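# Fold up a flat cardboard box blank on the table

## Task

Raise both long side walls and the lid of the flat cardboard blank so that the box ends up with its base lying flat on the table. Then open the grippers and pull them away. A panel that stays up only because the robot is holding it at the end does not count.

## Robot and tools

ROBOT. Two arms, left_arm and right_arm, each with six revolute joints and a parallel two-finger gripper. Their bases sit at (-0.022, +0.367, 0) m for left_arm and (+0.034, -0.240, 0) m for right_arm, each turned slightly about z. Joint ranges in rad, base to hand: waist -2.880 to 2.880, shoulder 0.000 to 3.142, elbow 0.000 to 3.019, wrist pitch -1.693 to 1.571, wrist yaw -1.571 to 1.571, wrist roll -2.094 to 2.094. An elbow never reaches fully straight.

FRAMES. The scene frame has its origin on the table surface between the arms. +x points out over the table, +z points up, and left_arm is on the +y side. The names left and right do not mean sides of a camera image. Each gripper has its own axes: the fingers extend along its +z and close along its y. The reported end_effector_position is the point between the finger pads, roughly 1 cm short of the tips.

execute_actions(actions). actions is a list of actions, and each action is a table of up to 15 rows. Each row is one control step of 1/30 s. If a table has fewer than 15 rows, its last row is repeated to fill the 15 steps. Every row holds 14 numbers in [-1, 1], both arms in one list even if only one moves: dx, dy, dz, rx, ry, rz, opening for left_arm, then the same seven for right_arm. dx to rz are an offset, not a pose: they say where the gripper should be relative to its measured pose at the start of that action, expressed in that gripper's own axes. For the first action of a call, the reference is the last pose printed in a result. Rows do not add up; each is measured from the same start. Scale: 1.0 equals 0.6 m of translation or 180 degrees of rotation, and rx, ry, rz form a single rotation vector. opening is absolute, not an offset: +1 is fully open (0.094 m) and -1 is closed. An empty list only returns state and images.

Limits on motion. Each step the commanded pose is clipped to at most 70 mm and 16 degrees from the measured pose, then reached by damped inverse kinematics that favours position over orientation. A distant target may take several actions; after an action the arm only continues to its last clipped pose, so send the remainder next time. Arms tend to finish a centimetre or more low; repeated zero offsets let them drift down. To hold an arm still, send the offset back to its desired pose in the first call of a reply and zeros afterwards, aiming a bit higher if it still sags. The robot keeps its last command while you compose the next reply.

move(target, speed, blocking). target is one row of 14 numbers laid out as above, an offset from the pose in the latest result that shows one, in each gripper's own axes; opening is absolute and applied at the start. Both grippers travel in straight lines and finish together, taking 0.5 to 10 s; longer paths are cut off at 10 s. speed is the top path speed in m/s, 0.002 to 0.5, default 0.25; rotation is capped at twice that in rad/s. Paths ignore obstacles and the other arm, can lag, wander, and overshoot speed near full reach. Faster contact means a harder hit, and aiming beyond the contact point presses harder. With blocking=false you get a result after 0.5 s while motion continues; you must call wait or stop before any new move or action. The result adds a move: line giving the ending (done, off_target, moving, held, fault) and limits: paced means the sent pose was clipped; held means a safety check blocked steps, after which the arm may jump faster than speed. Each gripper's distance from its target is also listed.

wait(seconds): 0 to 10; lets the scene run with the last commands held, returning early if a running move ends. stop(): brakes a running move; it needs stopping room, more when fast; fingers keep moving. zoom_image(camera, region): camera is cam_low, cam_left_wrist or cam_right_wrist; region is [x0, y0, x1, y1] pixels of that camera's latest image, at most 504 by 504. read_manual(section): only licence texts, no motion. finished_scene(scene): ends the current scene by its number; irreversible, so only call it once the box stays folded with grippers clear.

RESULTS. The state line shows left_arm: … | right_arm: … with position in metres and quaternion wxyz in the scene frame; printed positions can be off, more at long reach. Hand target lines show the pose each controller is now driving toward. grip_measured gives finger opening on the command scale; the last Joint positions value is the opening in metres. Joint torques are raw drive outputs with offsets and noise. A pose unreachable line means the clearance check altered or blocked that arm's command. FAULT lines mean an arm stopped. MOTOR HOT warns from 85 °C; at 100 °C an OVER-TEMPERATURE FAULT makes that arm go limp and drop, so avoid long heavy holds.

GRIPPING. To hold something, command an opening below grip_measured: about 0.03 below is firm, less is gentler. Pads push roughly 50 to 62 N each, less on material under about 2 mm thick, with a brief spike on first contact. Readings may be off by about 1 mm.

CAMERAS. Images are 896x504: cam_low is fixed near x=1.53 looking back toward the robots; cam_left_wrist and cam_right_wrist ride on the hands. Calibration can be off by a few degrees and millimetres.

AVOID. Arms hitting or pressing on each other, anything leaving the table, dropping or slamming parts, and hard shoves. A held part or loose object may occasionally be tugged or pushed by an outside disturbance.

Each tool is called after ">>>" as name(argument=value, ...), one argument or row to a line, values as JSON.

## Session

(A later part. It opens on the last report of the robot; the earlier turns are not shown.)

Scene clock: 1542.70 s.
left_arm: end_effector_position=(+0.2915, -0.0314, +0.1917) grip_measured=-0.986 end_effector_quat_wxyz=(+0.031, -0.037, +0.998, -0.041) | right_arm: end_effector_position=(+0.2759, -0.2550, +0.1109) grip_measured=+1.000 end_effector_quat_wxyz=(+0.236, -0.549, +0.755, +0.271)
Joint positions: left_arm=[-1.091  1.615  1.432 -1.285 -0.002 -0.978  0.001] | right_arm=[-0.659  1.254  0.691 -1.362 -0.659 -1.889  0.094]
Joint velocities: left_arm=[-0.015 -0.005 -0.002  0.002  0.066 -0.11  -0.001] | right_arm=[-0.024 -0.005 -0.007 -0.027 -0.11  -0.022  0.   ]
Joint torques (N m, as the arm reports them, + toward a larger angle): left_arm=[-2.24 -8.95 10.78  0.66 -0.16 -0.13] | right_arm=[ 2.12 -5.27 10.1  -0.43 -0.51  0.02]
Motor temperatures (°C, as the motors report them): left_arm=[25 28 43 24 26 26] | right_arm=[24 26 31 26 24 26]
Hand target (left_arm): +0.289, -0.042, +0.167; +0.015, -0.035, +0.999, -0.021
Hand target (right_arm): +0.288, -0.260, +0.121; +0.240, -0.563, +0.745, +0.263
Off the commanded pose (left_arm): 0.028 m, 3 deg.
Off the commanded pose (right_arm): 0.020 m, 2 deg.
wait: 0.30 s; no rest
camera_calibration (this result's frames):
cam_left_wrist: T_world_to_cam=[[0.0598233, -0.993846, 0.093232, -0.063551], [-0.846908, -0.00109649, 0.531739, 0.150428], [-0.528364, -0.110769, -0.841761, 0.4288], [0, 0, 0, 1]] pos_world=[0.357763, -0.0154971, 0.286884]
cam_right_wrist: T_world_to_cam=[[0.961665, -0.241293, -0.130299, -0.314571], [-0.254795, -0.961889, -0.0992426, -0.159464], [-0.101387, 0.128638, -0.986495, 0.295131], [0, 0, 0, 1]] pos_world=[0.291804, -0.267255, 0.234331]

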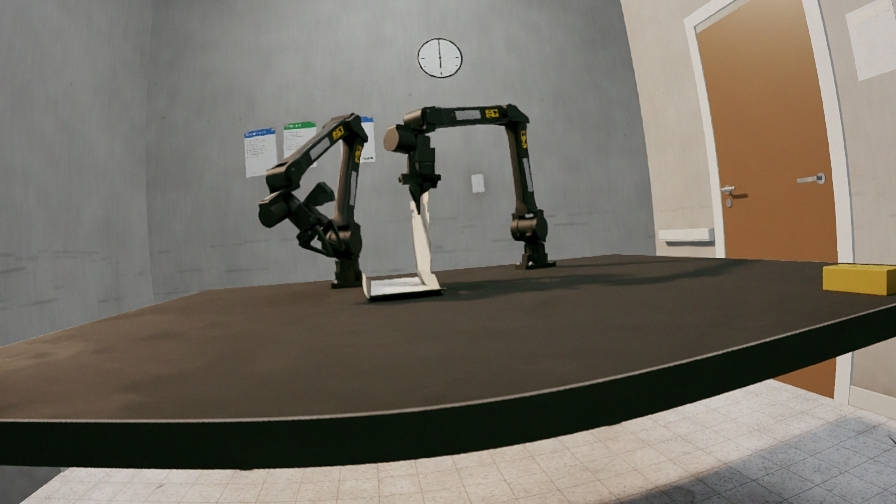

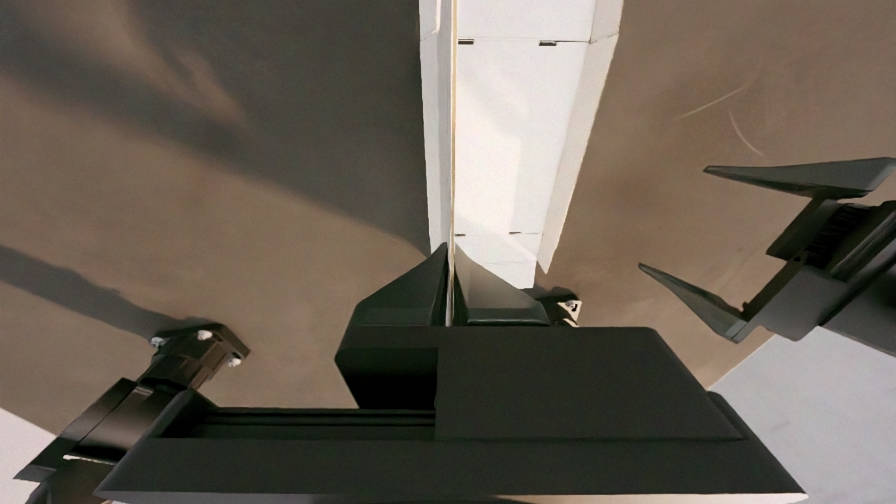

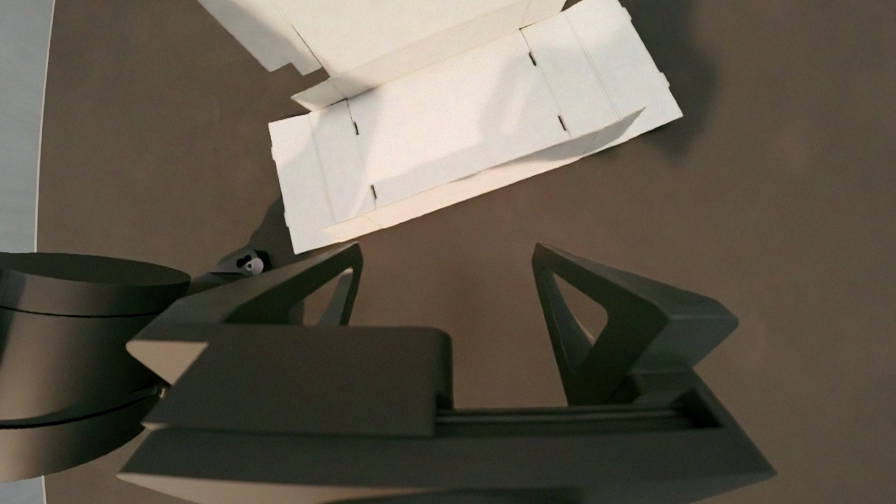

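>>> execute_actions(
  actions=[
    [[0.008,-0.014,0.046,-0.013,0.010,0.001,-1,-0.01,-0.02,-0.02,0,0,0,1],[0.009,-0.014,0.050,-0.014,0.011,0.001,-1,-0.01,-0.02,-0.02,0,0,0,1],[0.009,-0.014,0.054,-0.014,0.011,0.001,-1,-0.01,-0.02,-0.02,0,0,0,1],[0.010,-0.014,0.058,-0.015,0.012,0.001,-1,-0.01,-0.02,-0.02,0,0,0,1],[0.010,-0.014,0.062,-0.015,0.012,0.001,-1,-0.01,-0.02,-0.02,0,0,0,1],[0.011,-0.015,0.066,-0.016,0.012,0.001,-1,-0.01,-0.02,-0.02,0,0,0,1],[0.011,-0.015,0.070,-0.016,0.013,0.001,-1,-0.01,-0.02,-0.02,0,0,0,1],[0.012,-0.015,0.074,-0.017,0.013,0.001,-1,-0.01,-0.02,-0.02,0,0,0,1],[0.012,-0.015,0.078,-0.018,0.014,0.001,-1,-0.01,-0.02,-0.02,0,0,0,1],[0.013,-0.015,0.082,-0.018,0.014,0.001,-1,-0.01,-0.02,-0.02,0,0,0,1],[0.013,-0.015,0.086,-0.019,0.014,0.001,-1,-0.01,-0.02,-0.02,0,0,0,1],[0.014,-0.016,0.089,-0.019,0.015,0.001,-1,-0.01,-0.02,-0.02,0,0,0,1],[0.014,-0.016,0.092,-0.020,0.015,0.001,-1,-0.01,-0.02,-0.02,0,0,0,1],[0.015,-0.016,0.095,-0.020,0.016,0.001,-1,-0.01,-0.02,-0.02,0,0,0,1],[0.015,-0.016,0.098,-0.021,0.016,0.001,-1,-0.01,-0.02,-0.02,0,0,0,1]],
  ],
)

>>> wait(
  seconds=0.4,
)

>>> zoom_image(
  camera="cam_low",
  region=[300, 100, 540, 320],
)

Scene clock: 1618.60 s.
left_arm: end_effector_position=(+0.2919, -0.0355, +0.1881) grip_measured=-0.986 end_effector_quat_wxyz=(+0.032, -0.038, +0.998, -0.043) | right_arm: end_effector_position=(+0.2738, -0.2538, +0.1113) grip_measured=+1.000 end_effector_quat_wxyz=(+0.234, -0.550, +0.753, +0.277)
Joint positions: left_arm=[-1.095  1.623  1.432 -1.272 -0.001 -0.984  0.001] | right_arm=[-0.659  1.258  0.692 -1.375 -0.659 -1.898  0.094]
Joint velocities: left_arm=[-0.034  0.054  0.002  0.051  0.095 -0.11  -0.   ] | right_arm=[-0.024 -0.005 -0.007  0.017  0.051  0.037  0.   ]
Joint torques (N m, as the arm reports them, + toward a larger angle): left_arm=[-1.94 -7.75  7.19  1.56 -0.17 -0.14] | right_arm=[ 1.37 -5.33 10.41 -0.51 -0.57  0.22]
Motor temperatures (°C, as the motors report them): left_arm=[25 28 42 23 25 26] | right_arm=[24 25 32 26 23 26]
Hand target (left_arm): +0.284, -0.042, +0.136; +0.006, -0.036, +0.999, -0.008
Hand target (right_arm): +0.288, -0.262, +0.122; +0.236, -0.549, +0.755, +0.270
Off the commanded pose (left_arm): 0.056 m, 5 deg.
Off the commanded pose (right_arm): 0.020 m, 1 deg.
camera_calibration (this result's frames):
cam_left_wrist: T_world_to_cam=[[0.0614517, -0.99333, 0.0975655, -0.0686461], [-0.847983, -0.00040075, 0.530023, 0.153379], [-0.526449, -0.115305, -0.842352, 0.424959], [0, 0, 0, 1]] pos_world=[0.358, -0.019127, 0.283368]
cam_right_wrist: T_world_to_cam=[[0.962222, -0.233473, -0.140065, -0.309311], [-0.24885, -0.962884, -0.104537, -0.160131], [-0.11046, 0.135443, -0.984608, 0.299129], [0, 0, 0, 1]] pos_world=[0.290819, -0.266918, 0.234462]

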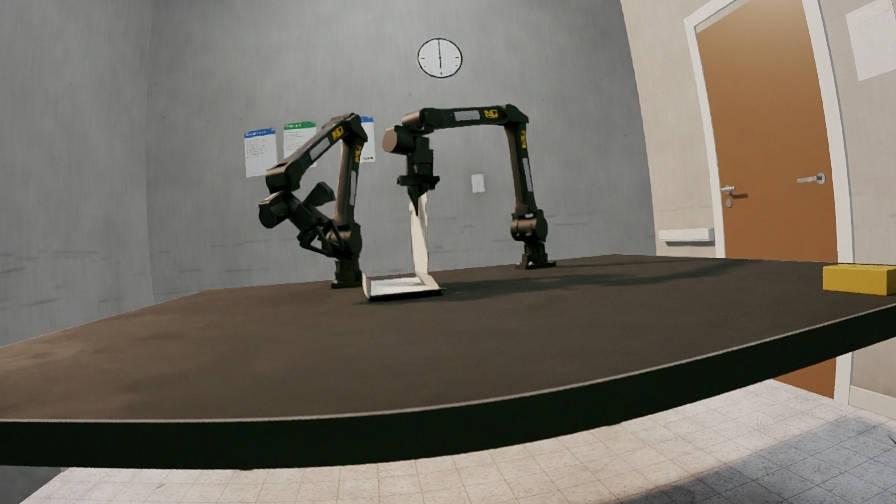

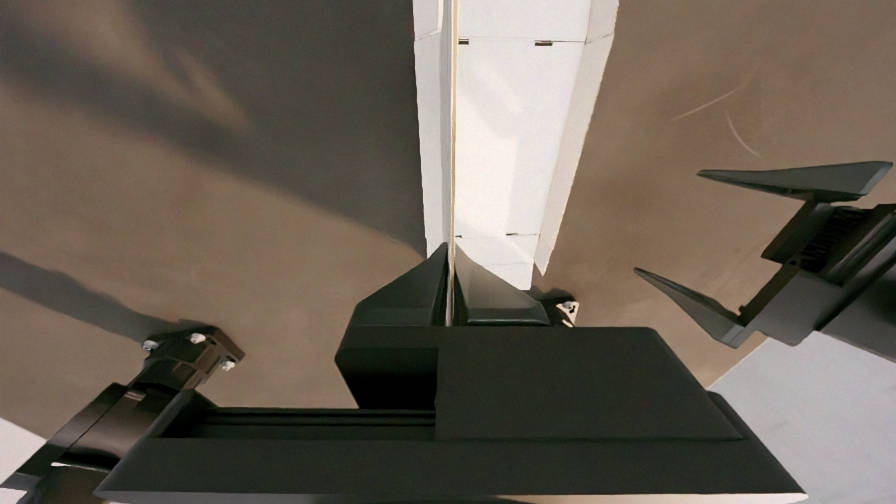

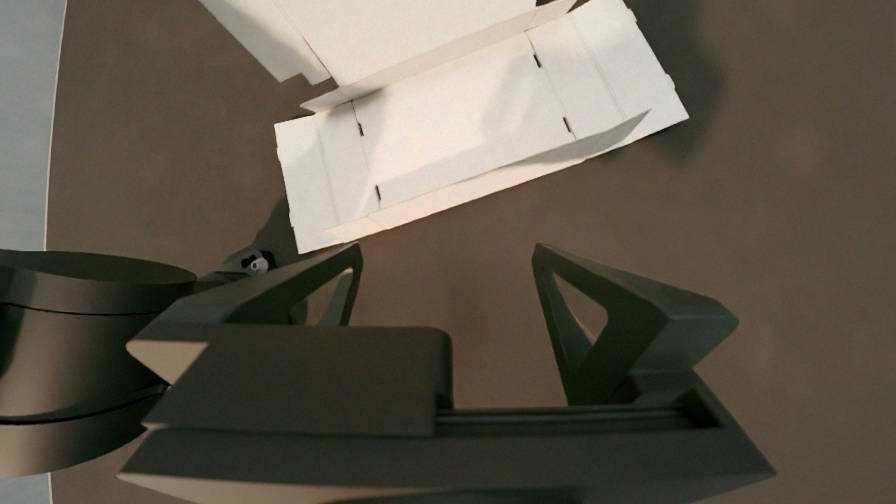

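Scene clock: 1619.00 s.
left_arm: end_effector_position=(+0.2921, -0.0392, +0.1843) grip_measured=-0.986 end_effector_quat_wxyz=(+0.032, -0.038, +0.998, -0.044) | right_arm: end_effector_position=(+0.2738, -0.2538, +0.1113) grip_measured=+1.000 end_effector_quat_wxyz=(+0.234, -0.550, +0.753, +0.277)
Joint positions: left_arm=[-1.099  1.632  1.432 -1.262 -0.    -0.988  0.001] | right_arm=[-0.659  1.258  0.692 -1.375 -0.659 -1.898  0.094]
Joint velocities: left_arm=[-0.005 -0.005  0.012 -0.007 -0.066 -0.007  0.   ] | right_arm=[-0.005 -0.015 -0.002 -0.007 -0.022  0.007  0.   ]
Joint torques (N m, as the arm reports them, + toward a larger angle): left_arm=[-2.12 -8.31  7.13  1.46 -0.2  -0.12] | right_arm=[ 1.4  -5.32 10.42 -0.51 -0.57  0.23]
Motor temperatures (°C, as the motors report them): left_arm=[25 28 42 23 25 26] | right_arm=[24 25 32 26 23 26]
Hand target (left_arm): +0.284, -0.042, +0.136; +0.006, -0.035, +0.999, -0.008
Hand target (right_arm): +0.288, -0.262, +0.122; +0.236, -0.549, +0.755, +0.270
Off the commanded pose (left_arm): 0.052 m, 5 deg.
Off the commanded pose (right_arm): 0.020 m, 1 deg.
wait: 0.40 s; at rest by 0.30 s
camera_calibration (this result's frames):
cam_left_wrist: T_world_to_cam=[[0.0609318, -0.993122, 0.0999816, -0.0722158], [-0.847973, 0.00133464, 0.530037, 0.155591], [-0.526525, -0.117078, -0.842059, 0.421266], [0, 0, 0, 1]] pos_world=[0.358145, -0.0226058, 0.279482]
cam_right_wrist: T_world_to_cam=[[0.962222, -0.233473, -0.140065, -0.309311], [-0.24885, -0.962884, -0.104537, -0.160131], [-0.11046, 0.135443, -0.984608, 0.299129], [0, 0, 0, 1]] pos_world=[0.290819, -0.266918, 0.234462]

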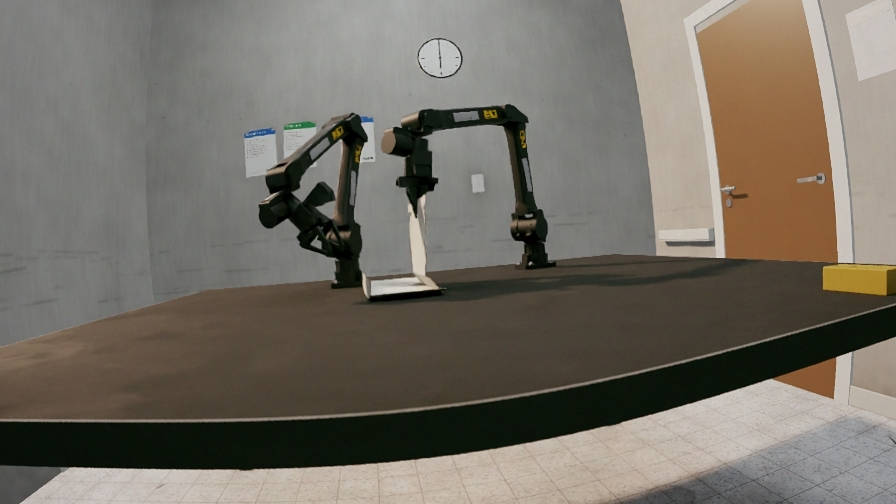

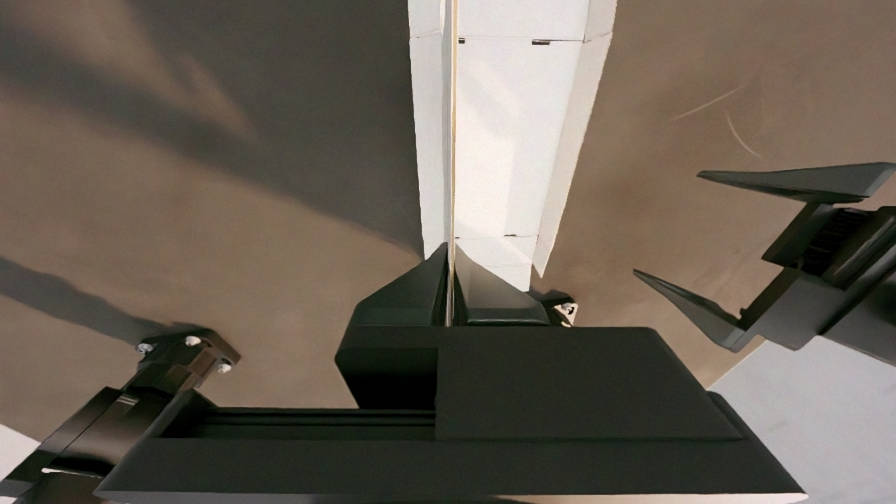

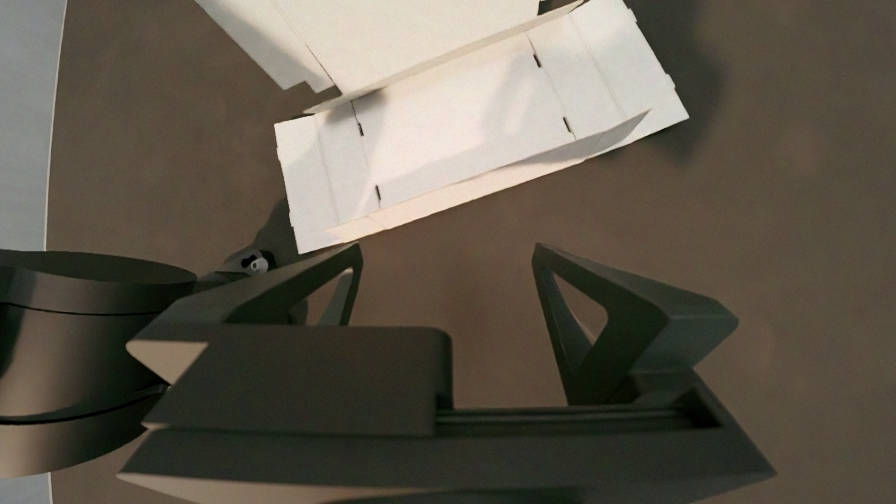

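Region (300, 100, 540, 320) of cam_low's 896x504 image, scaled by 2.100, with more detail than that image has; it fills the top 462 rows of this view, and the rest is white.

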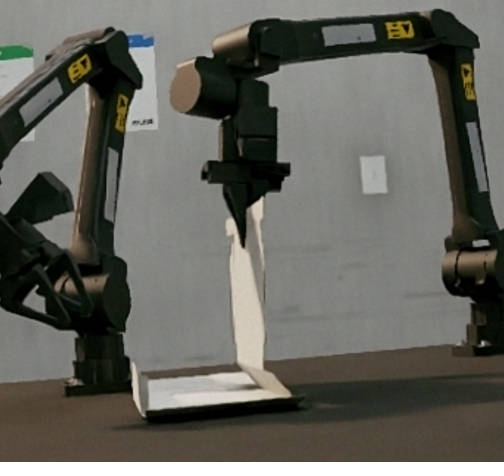

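>>> execute_actions(
  actions=[
    [[0.017,0.002,0.075,-0.020,0.014,0.001,-1,-0.002,-0.023,-0.025,0.003,-0.001,0.004,1],[0.014,0.000,0.066,-0.017,0.012,0.001,-1,0.006,-0.024,-0.029,0.007,-0.002,0.008,1],[0.012,-0.003,0.057,-0.014,0.010,0.001,-1,0.014,-0.025,-0.033,0.010,-0.002,0.012,1],[0.010,-0.005,0.049,-0.012,0.009,0.001,-1,0.022,-0.026,-0.037,0.014,-0.003,0.015,1],[0.010,-0.011,0.051,-0.015,0.010,0.001,-1,0.030,-0.027,-0.041,0.017,-0.004,0.019,1],[0.010,-0.017,0.053,-0.018,0.010,0.001,-1,0.038,-0.028,-0.046,0.020,-0.005,0.023,1],[0.010,-0.022,0.055,-0.021,0.011,0.001,-1,0.046,-0.029,-0.050,0.024,-0.006,0.027,1],[0.009,-0.028,0.058,-0.024,0.012,0.001,-1,0.054,-0.030,-0.054,0.027,-0.006,0.031,1],[0.009,-0.034,0.060,-0.027,0.013,0.001,-1,0.062,-0.031,-0.058,0.031,-0.007,0.035,1],[0.009,-0.040,0.062,-0.031,0.013,0.001,-1,0.070,-0.032,-0.062,0.034,-0.008,0.039,1],[0.009,-0.046,0.065,-0.034,0.014,0.001,-1,0.078,-0.033,-0.066,0.037,-0.009,0.043,1],[0.009,-0.052,0.067,-0.037,0.015,0.001,-1,0.086,-0.034,-0.071,0.041,-0.010,0.046,1],[0.008,-0.057,0.069,-0.040,0.016,0.001,-1,0.094,-0.035,-0.075,0.044,-0.010,0.050,1],[0.008,-0.063,0.072,-0.043,0.016,0.001,-1,0.102,-0.036,-0.079,0.048,-0.011,0.054,1],[0.008,-0.069,0.074,-0.046,0.017,0.001,-1,0.110,-0.037,-0.083,0.051,-0.012,0.058,1]],
  ],
)

>>> wait(
  seconds=0.4,
)

>>> zoom_image(
  camera="cam_low",
  region=[300, 100, 540, 320],
)

Scene clock: 1655.80 s.
left_arm: end_effector_position=(+0.2936, -0.0624, +0.1816) grip_measured=-0.986 end_effector_quat_wxyz=(+0.028, -0.036, +0.999, -0.009) | right_arm: end_effector_position=(+0.2596, -0.3120, +0.0974) grip_measured=+1.000 end_effector_quat_wxyz=(+0.254, -0.450, +0.811, +0.274)
Joint positions: left_arm=[-1.135  1.722  1.544 -1.347 -0.037 -1.02   0.001] | right_arm=[-0.909  1.327  0.693 -1.38  -0.646 -1.921  0.094]
Joint velocities: left_arm=[-0.161  0.493  0.505 -0.349 -0.066 -0.154 -0.   ] | right_arm=[-0.503  0.151 -0.017  0.051  0.051 -0.125  0.   ]
Joint torques (N m, as the arm reports them, + toward a larger angle): left_arm=[ -1.55 -10.14  10.88   0.98  -0.07   0.  ] | right_arm=[ 0.99 -6.1   9.93  0.49 -0.39  0.01]
Motor temperatures (°C, as the motors report them): left_arm=[25 28 40 23 25 26] | right_arm=[24 25 32 26 23 26]
Hand target (left_arm): +0.290, -0.081, +0.144; +0.006, -0.036, +0.999, +0.025
Hand target (right_arm): +0.273, -0.336, +0.101; +0.265, -0.452, +0.814, +0.248
Off the commanded pose (left_arm): 0.044 m, 5 deg.
Off the commanded pose (right_arm): 0.031 m, 3 deg.
camera_calibration (this result's frames):
cam_left_wrist: T_world_to_cam=[[0.0601633, -0.997766, 0.0290355, -0.0822796], [-0.842526, -0.0351609, 0.537507, 0.153074], [-0.535285, -0.0568013, -0.842759, 0.42356], [0, 0, 0, 1]] pos_world=[0.360645, -0.0526548, 0.27707]
cam_right_wrist: T_world_to_cam=[[0.876851, -0.438627, -0.196818, -0.34746], [-0.46502, -0.877712, -0.115663, -0.137315], [-0.122017, 0.192943, -0.973594, 0.311638], [0, 0, 0, 1]] pos_world=[0.278842, -0.333057, 0.21914]

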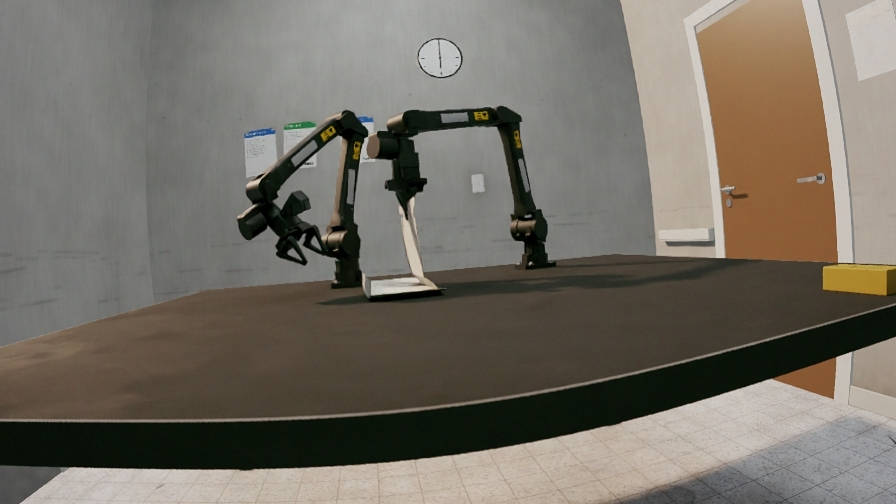

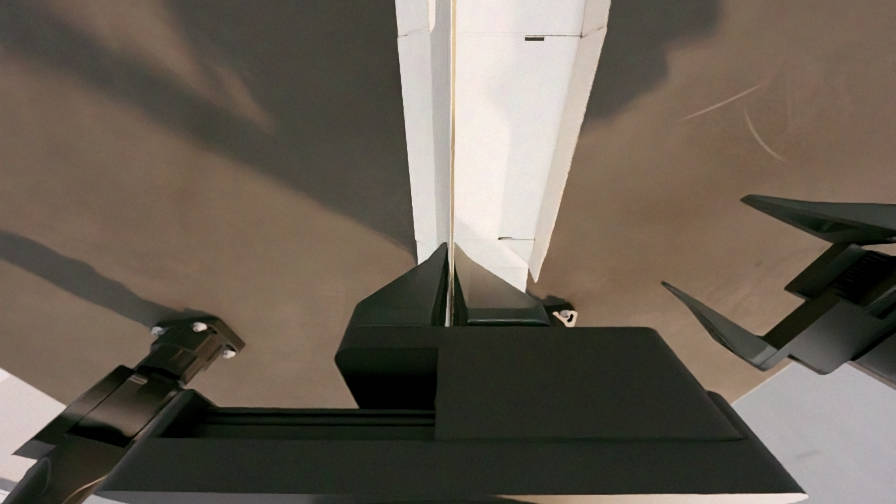

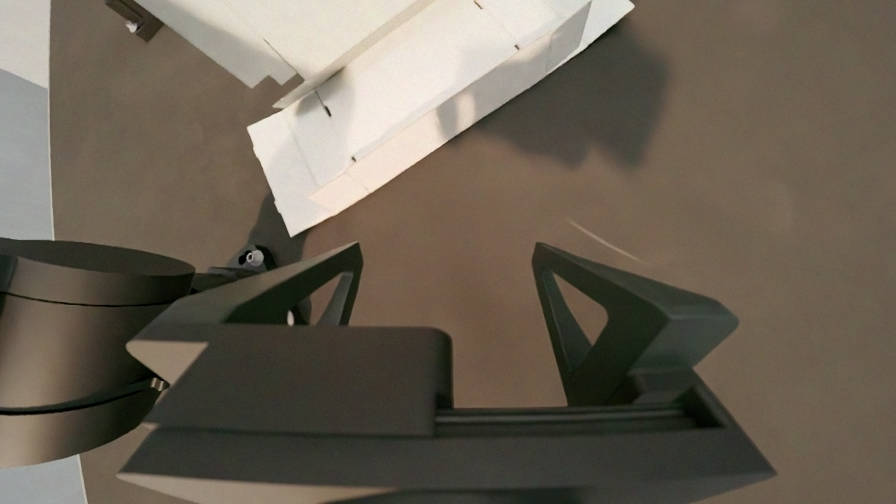

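Scene clock: 1656.20 s.
left_arm: end_effector_position=(+0.2942, -0.0733, +0.1689) grip_measured=-0.986 end_effector_quat_wxyz=(+0.024, -0.036, +0.999, +0.006) | right_arm: end_effector_position=(+0.2576, -0.3220, +0.0946) grip_measured=+1.000 end_effector_quat_wxyz=(+0.259, -0.436, +0.818, +0.271)
Joint positions: left_arm=[-1.149  1.771  1.577 -1.361 -0.046 -1.034  0.001] | right_arm=[-0.947  1.343  0.696 -1.376 -0.645 -1.93   0.094]
Joint velocities: left_arm=[-0.005  0.005 -0.012  0.007 -0.095 -0.081  0.   ] | right_arm=[-0.005 -0.005 -0.002  0.007 -0.066  0.022  0.   ]
Joint torques (N m, as the arm reports them, + toward a larger angle): left_arm=[ -1.82 -11.26  10.65   0.2    0.13  -0.13] | right_arm=[ 1.7  -6.46  9.63  0.37 -0.49  0.  ]
Motor temperatures (°C, as the motors report them): left_arm=[25 28 40 23 25 26] | right_arm=[24 25 32 26 23 26]
Hand target (left_arm): +0.290, -0.081, +0.144; +0.006, -0.036, +0.999, +0.025
Hand target (right_arm): +0.273, -0.336, +0.101; +0.265, -0.453, +0.814, +0.248
Off the commanded pose (left_arm): 0.028 m, 3 deg.
Off the commanded pose (right_arm): 0.024 m, 4 deg.
wait: 0.40 s; at rest by 0.33 s
camera_calibration (this result's frames):
cam_left_wrist: T_world_to_cam=[[0.061331, -0.998117, -0.000322324, -0.0882628], [-0.837207, -0.0516194, 0.544445, 0.156076], [-0.543436, -0.0331215, -0.838797, 0.416052], [0, 0, 0, 1]] pos_world=[0.362179, -0.0662599, 0.263979]
cam_right_wrist: T_world_to_cam=[[0.862255, -0.465783, -0.198902, -0.355463], [-0.49289, -0.862055, -0.117982, -0.134933], [-0.11651, 0.199767, -0.972892, 0.311322], [0, 0, 0, 1]] pos_world=[0.276265, -0.34408, 0.216261]

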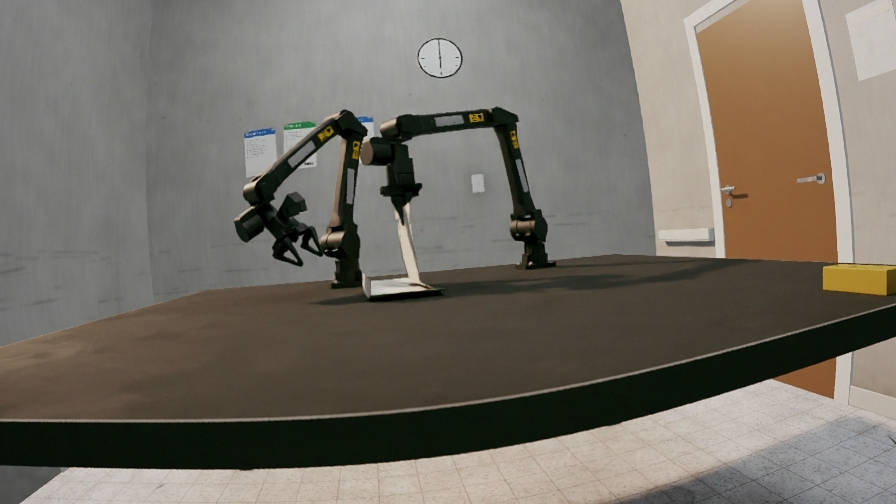

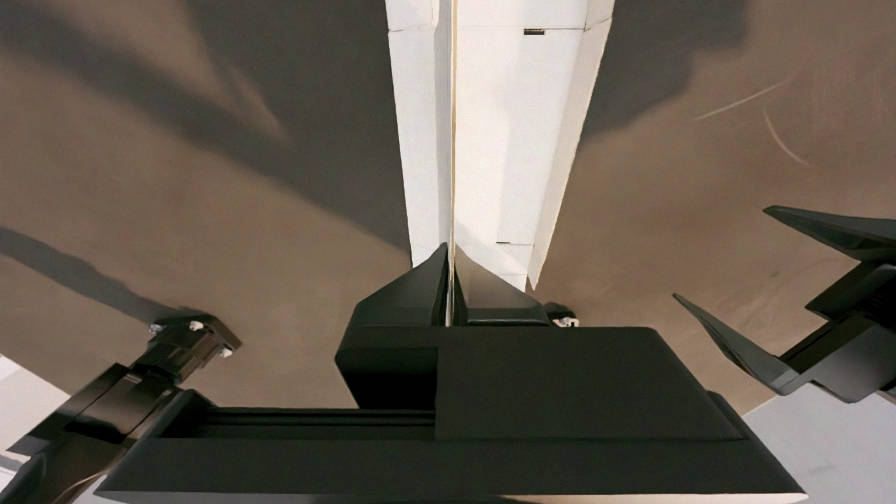

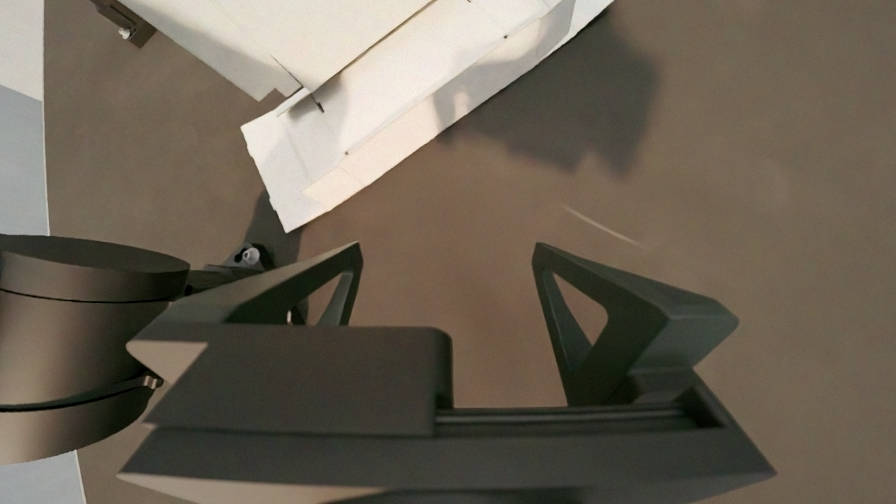

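Region (300, 100, 540, 320) of cam_low's 896x504 image, scaled by 2.100, with more detail than that image has; it fills the top 462 rows of this view, and the rest is white.

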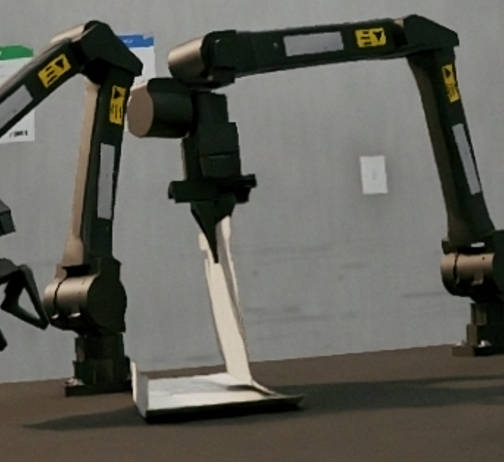

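>>> execute_actions(
  actions=[],
)

Scene clock: 1667.67 s.
left_arm: end_effector_position=(+0.2942, -0.0733, +0.1689) grip_measured=-0.986 end_effector_quat_wxyz=(+0.024, -0.036, +0.999, +0.006) | right_arm: end_effector_position=(+0.2576, -0.3220, +0.0946) grip_measured=+1.000 end_effector_quat_wxyz=(+0.259, -0.437, +0.818, +0.271)
Joint positions: left_arm=[-1.149  1.771  1.577 -1.361 -0.046 -1.034  0.001] | right_arm=[-0.947  1.343  0.696 -1.376 -0.645 -1.931  0.094]
Joint velocities: left_arm=[-0.005 -0.005 -0.017 -0.012 -0.007 -0.11   0.001] | right_arm=[-0.015 -0.005  0.012  0.017 -0.037 -0.007  0.   ]
Joint torques (N m, as the arm reports them, + toward a larger angle): left_arm=[ -1.8  -12.09  10.57   0.33   0.16  -0.15] | right_arm=[ 1.73 -6.5   9.64  0.38 -0.48  0.  ]
Motor temperatures (°C, as the motors report them): left_arm=[25 28 40 23 25 26] | right_arm=[24 25 32 26 23 26]
Hand target (left_arm): +0.290, -0.081, +0.144; +0.006, -0.036, +0.999, +0.025
Hand target (right_arm): +0.273, -0.336, +0.101; +0.265, -0.453, +0.814, +0.248
Off the commanded pose (left_arm): 0.028 m, 3 deg.
Off the commanded pose (right_arm): 0.024 m, 4 deg.
camera_calibration (this result's frames):
cam_left_wrist: T_world_to_cam=[[0.061331, -0.998117, -0.000322324, -0.0882628], [-0.837207, -0.0516194, 0.544445, 0.156076], [-0.543436, -0.0331215, -0.838797, 0.416052], [0, 0, 0, 1]] pos_world=[0.362179, -0.0662599, 0.263979]
cam_right_wrist: T_world_to_cam=[[0.862612, -0.465338, -0.198395, -0.35546], [-0.492357, -0.862342, -0.118111, -0.13515], [-0.116123, 0.199565, -0.97298, 0.311166], [0, 0, 0, 1]] pos_world=[0.276215, -0.344052, 0.216274]

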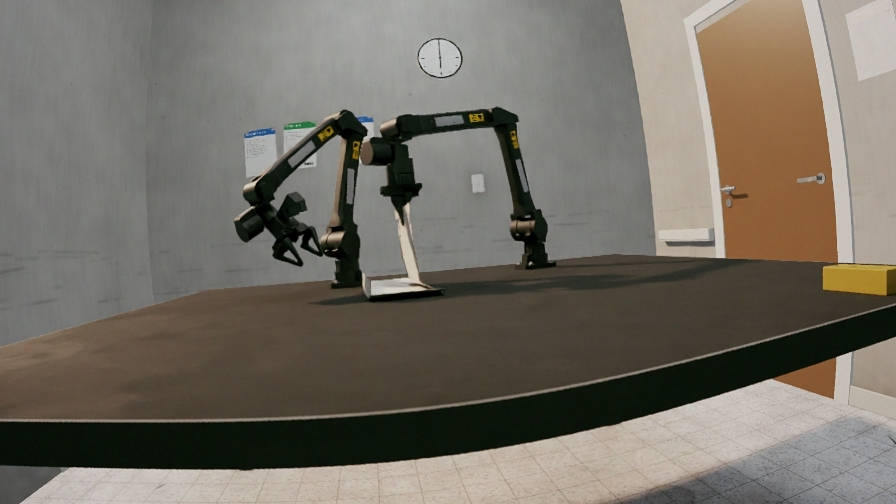

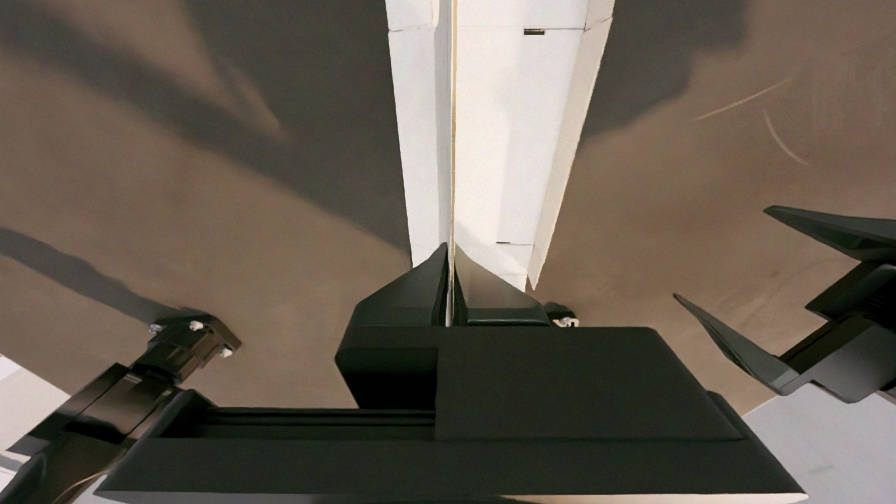

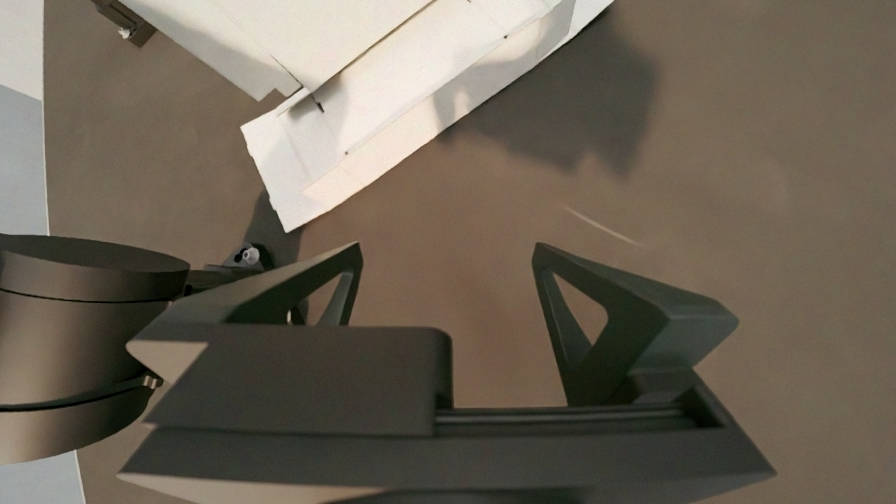

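>>> execute_actions(
  actions=[
    [[0.010,-0.015,0.043,-0.014,0.011,0,-1,-0.01,-0.02,-0.02,0,0,0,1],[0.010,-0.018,0.044,-0.016,0.011,0,-1,-0.01,-0.02,-0.02,0,0,0,1],[0.010,-0.020,0.046,-0.019,0.011,0,-1,-0.01,-0.02,-0.02,0,0,0,1],[0.010,-0.023,0.047,-0.021,0.011,0,-1,-0.01,-0.02,-0.02,0,0,0,1],[0.010,-0.025,0.049,-0.023,0.011,0,-1,-0.01,-0.02,-0.02,0,0,0,1],[0.010,-0.028,0.050,-0.025,0.011,0,-1,-0.01,-0.02,-0.02,0,0,0,1],[0.009,-0.030,0.052,-0.027,0.011,0,-1,-0.01,-0.02,-0.02,0,0,0,1],[0.009,-0.033,0.053,-0.030,0.011,0,-1,-0.01,-0.02,-0.02,0,0,0,1],[0.009,-0.035,0.055,-0.032,0.011,0,-1,-0.01,-0.02,-0.02,0,0,0,1],[0.009,-0.038,0.056,-0.034,0.011,0,-1,-0.01,-0.02,-0.02,0,0,0,1],[0.009,-0.040,0.057,-0.036,0.011,0,-1,-0.01,-0.02,-0.02,0,0,0,1],[0.009,-0.043,0.059,-0.038,0.011,0,-1,-0.01,-0.02,-0.02,0,0,0,1],[0.009,-0.045,0.060,-0.041,0.011,0,-1,-0.01,-0.02,-0.02,0,0,0,1],[0.009,-0.048,0.061,-0.043,0.011,0,-1,-0.01,-0.02,-0.02,0,0,0,1],[0.009,-0.050,0.062,-0.045,0.011,0,-1,-0.01,-0.02,-0.02,0,0,0,1]],
  ],
)

>>> wait(
  seconds=0.4,
)

>>> zoom_image(
  camera="cam_low",
  region=[330, 170, 490, 310],
)

Scene clock: 1681.10 s.
left_arm: end_effector_position=(+0.2952, -0.0887, +0.1654) grip_measured=-0.986 end_effector_quat_wxyz=(+0.024, -0.036, +0.998, +0.045) | right_arm: end_effector_position=(+0.2573, -0.3216, +0.0962) grip_measured=+1.000 end_effector_quat_wxyz=(+0.257, -0.435, +0.818, +0.276)
Joint positions: left_arm=[-1.176  1.851  1.679 -1.451 -0.088 -1.063  0.001] | right_arm=[-0.947  1.345  0.701 -1.388 -0.645 -1.931  0.094]
Joint velocities: left_arm=[-0.083  0.278  0.3   -0.237 -0.037 -0.066 -0.001] | right_arm=[-0.015 -0.015 -0.017  0.012 -0.007 -0.007  0.   ]
Joint torques (N m, as the arm reports them, + toward a larger angle): left_arm=[ -1.87 -12.67  10.69   0.39  -0.03  -0.17] | right_arm=[ 1.52 -6.04  9.62 -0.69 -0.57  0.15]
Motor temperatures (°C, as the motors report them): left_arm=[25 28 41 23 25 26] | right_arm=[24 25 32 26 23 26]
Hand target (left_arm): +0.291, -0.101, +0.132; +0.007, -0.037, +0.997, +0.074
Hand target (right_arm): +0.268, -0.332, +0.105; +0.259, -0.437, +0.818, +0.271
Off the commanded pose (left_arm): 0.037 m, 4 deg.
Off the commanded pose (right_arm): 0.018 m, 1 deg.
camera_calibration (this result's frames):
cam_left_wrist: T_world_to_cam=[[0.0623589, -0.994912, -0.0791259, -0.0906148], [-0.836199, -0.0953633, 0.540071, 0.154554], [-0.544869, 0.0324868, -0.837892, 0.419182], [0, 0, 0, 1]] pos_world=[0.363288, -0.0890328, 0.260588]
cam_right_wrist: T_world_to_cam=[[0.86115, -0.46384, -0.208021, -0.352902], [-0.493217, -0.861462, -0.120916, -0.134054], [-0.123117, 0.206726, -0.970622, 0.316483], [0, 0, 0, 1]] pos_world=[0.276748, -0.344598, 0.217565]

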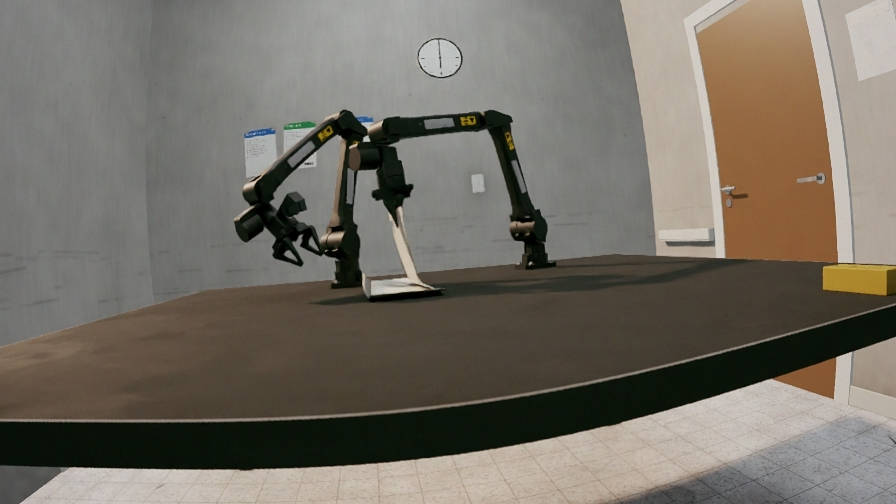

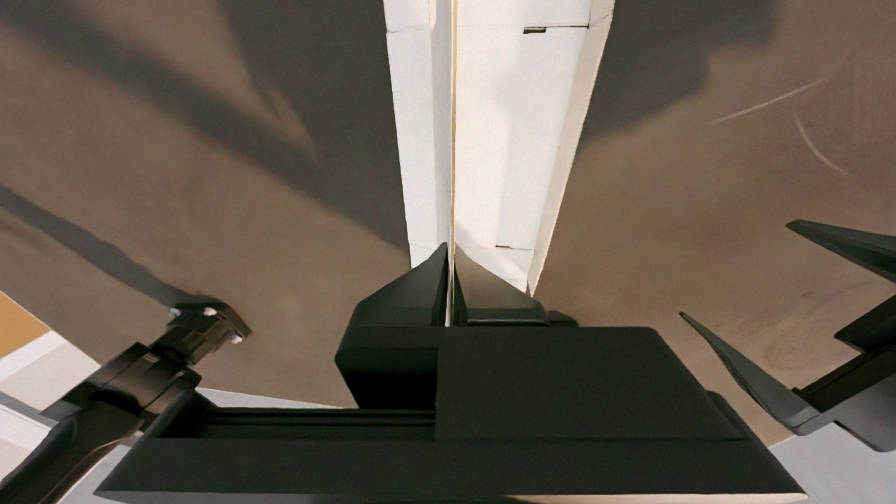

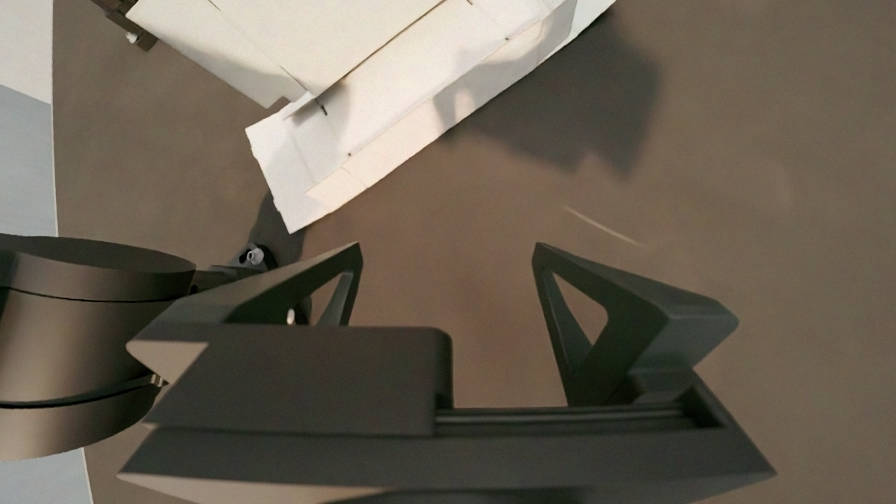

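Scene clock: 1681.50 s.
left_arm: end_effector_position=(+0.2954, -0.0927, +0.1601) grip_measured=-0.986 end_effector_quat_wxyz=(+0.023, -0.036, +0.998, +0.054) | right_arm: end_effector_position=(+0.2573, -0.3216, +0.0962) grip_measured=+1.000 end_effector_quat_wxyz=(+0.257, -0.435, +0.818, +0.276)
Joint positions: left_arm=[-1.182  1.874  1.697 -1.463 -0.094 -1.07   0.001] | right_arm=[-0.947  1.345  0.701 -1.388 -0.645 -1.931  0.094]
Joint velocities: left_arm=[-0.015 -0.005 -0.007 -0.002  0.066 -0.095  0.   ] | right_arm=[-0.005 -0.005 -0.017 -0.022 -0.037  0.051  0.   ]
Joint torques (N m, as the arm reports them, + toward a larger angle): left_arm=[ -2.04 -12.57  10.72   0.13   0.1   -0.2 ] | right_arm=[ 1.54 -6.09  9.62 -0.68 -0.57  0.15]
Motor temperatures (°C, as the motors report them): left_arm=[25 28 41 23 25 26] | right_arm=[24 25 32 26 23 26]
Hand target (left_arm): +0.291, -0.101, +0.132; +0.007, -0.037, +0.997, +0.074
Hand target (right_arm): +0.268, -0.332, +0.105; +0.259, -0.437, +0.818, +0.271
Off the commanded pose (left_arm): 0.031 m, 3 deg.
Off the commanded pose (right_arm): 0.018 m, 1 deg.
wait: 0.40 s; at rest by 0.30 s
camera_calibration (this result's frames):
cam_left_wrist: T_world_to_cam=[[0.0628099, -0.993397, -0.0960117, -0.0923017], [-0.834379, -0.105052, 0.541088, 0.155685], [-0.547601, 0.0461245, -0.835467, 0.416716], [0, 0, 0, 1]] pos_world=[0.363892, -0.094558, 0.255051]
cam_right_wrist: T_world_to_cam=[[0.86115, -0.46384, -0.208021, -0.352902], [-0.493217, -0.861462, -0.120916, -0.134054], [-0.123117, 0.206726, -0.970622, 0.316483], [0, 0, 0, 1]] pos_world=[0.276748, -0.344598, 0.217565]

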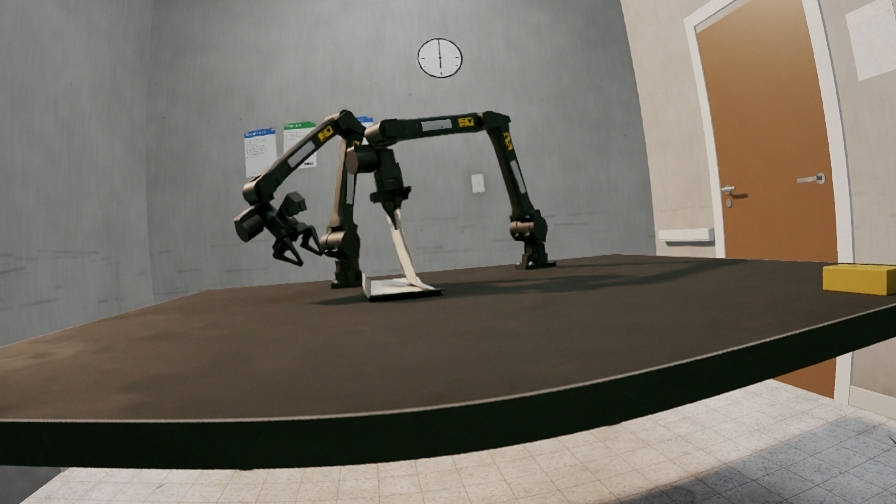

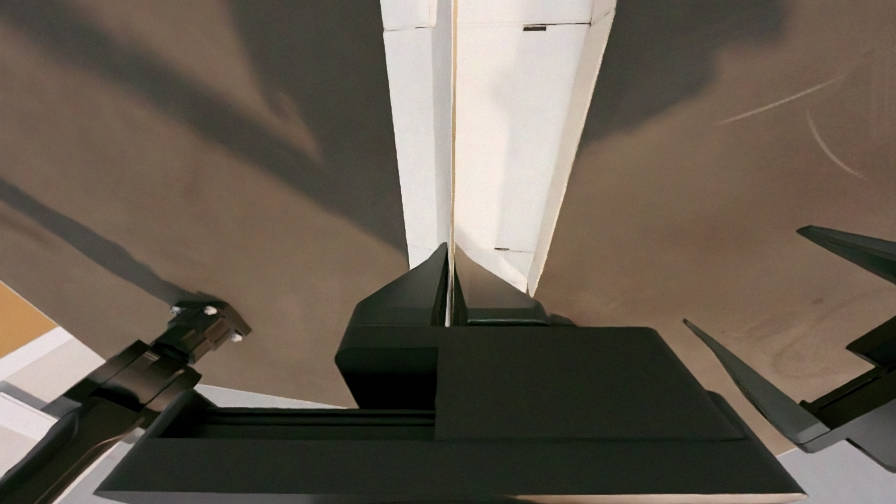

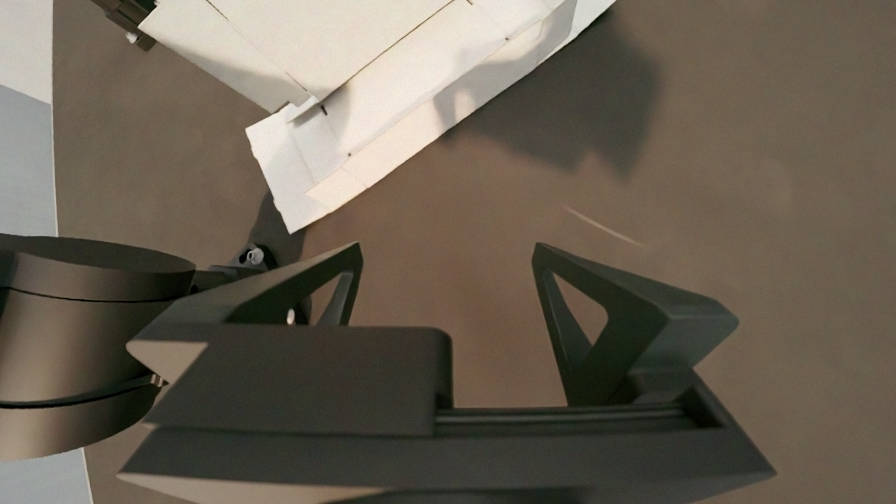

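Region (330, 170, 490, 310) of cam_low's 896x504 image, scaled by 3.150, with more detail than that image has; it fills the top 441 rows of this view, and the rest is white.

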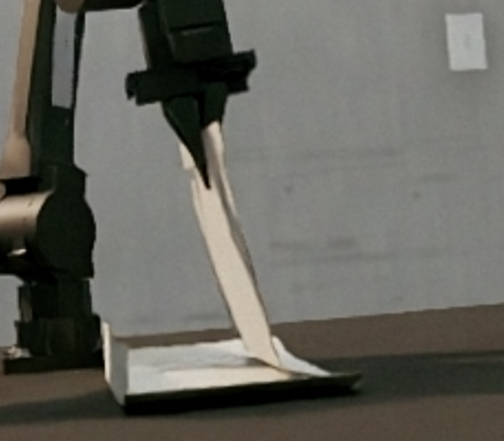

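>>> zoom_image(
  camera="cam_low",
  region=[395, 262, 455, 304],
)

Region (395, 262, 455, 304) of cam_low's 896x504 image, scaled by 8.400, with more detail than that image has; it fills the top 353 rows of this view, and the rest is white.

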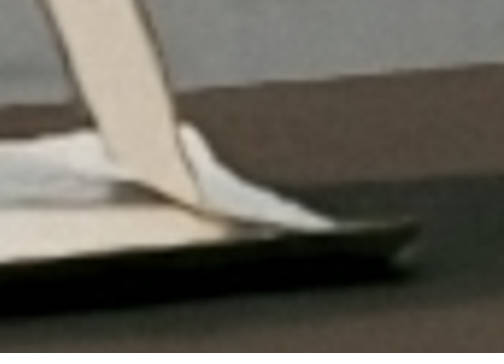

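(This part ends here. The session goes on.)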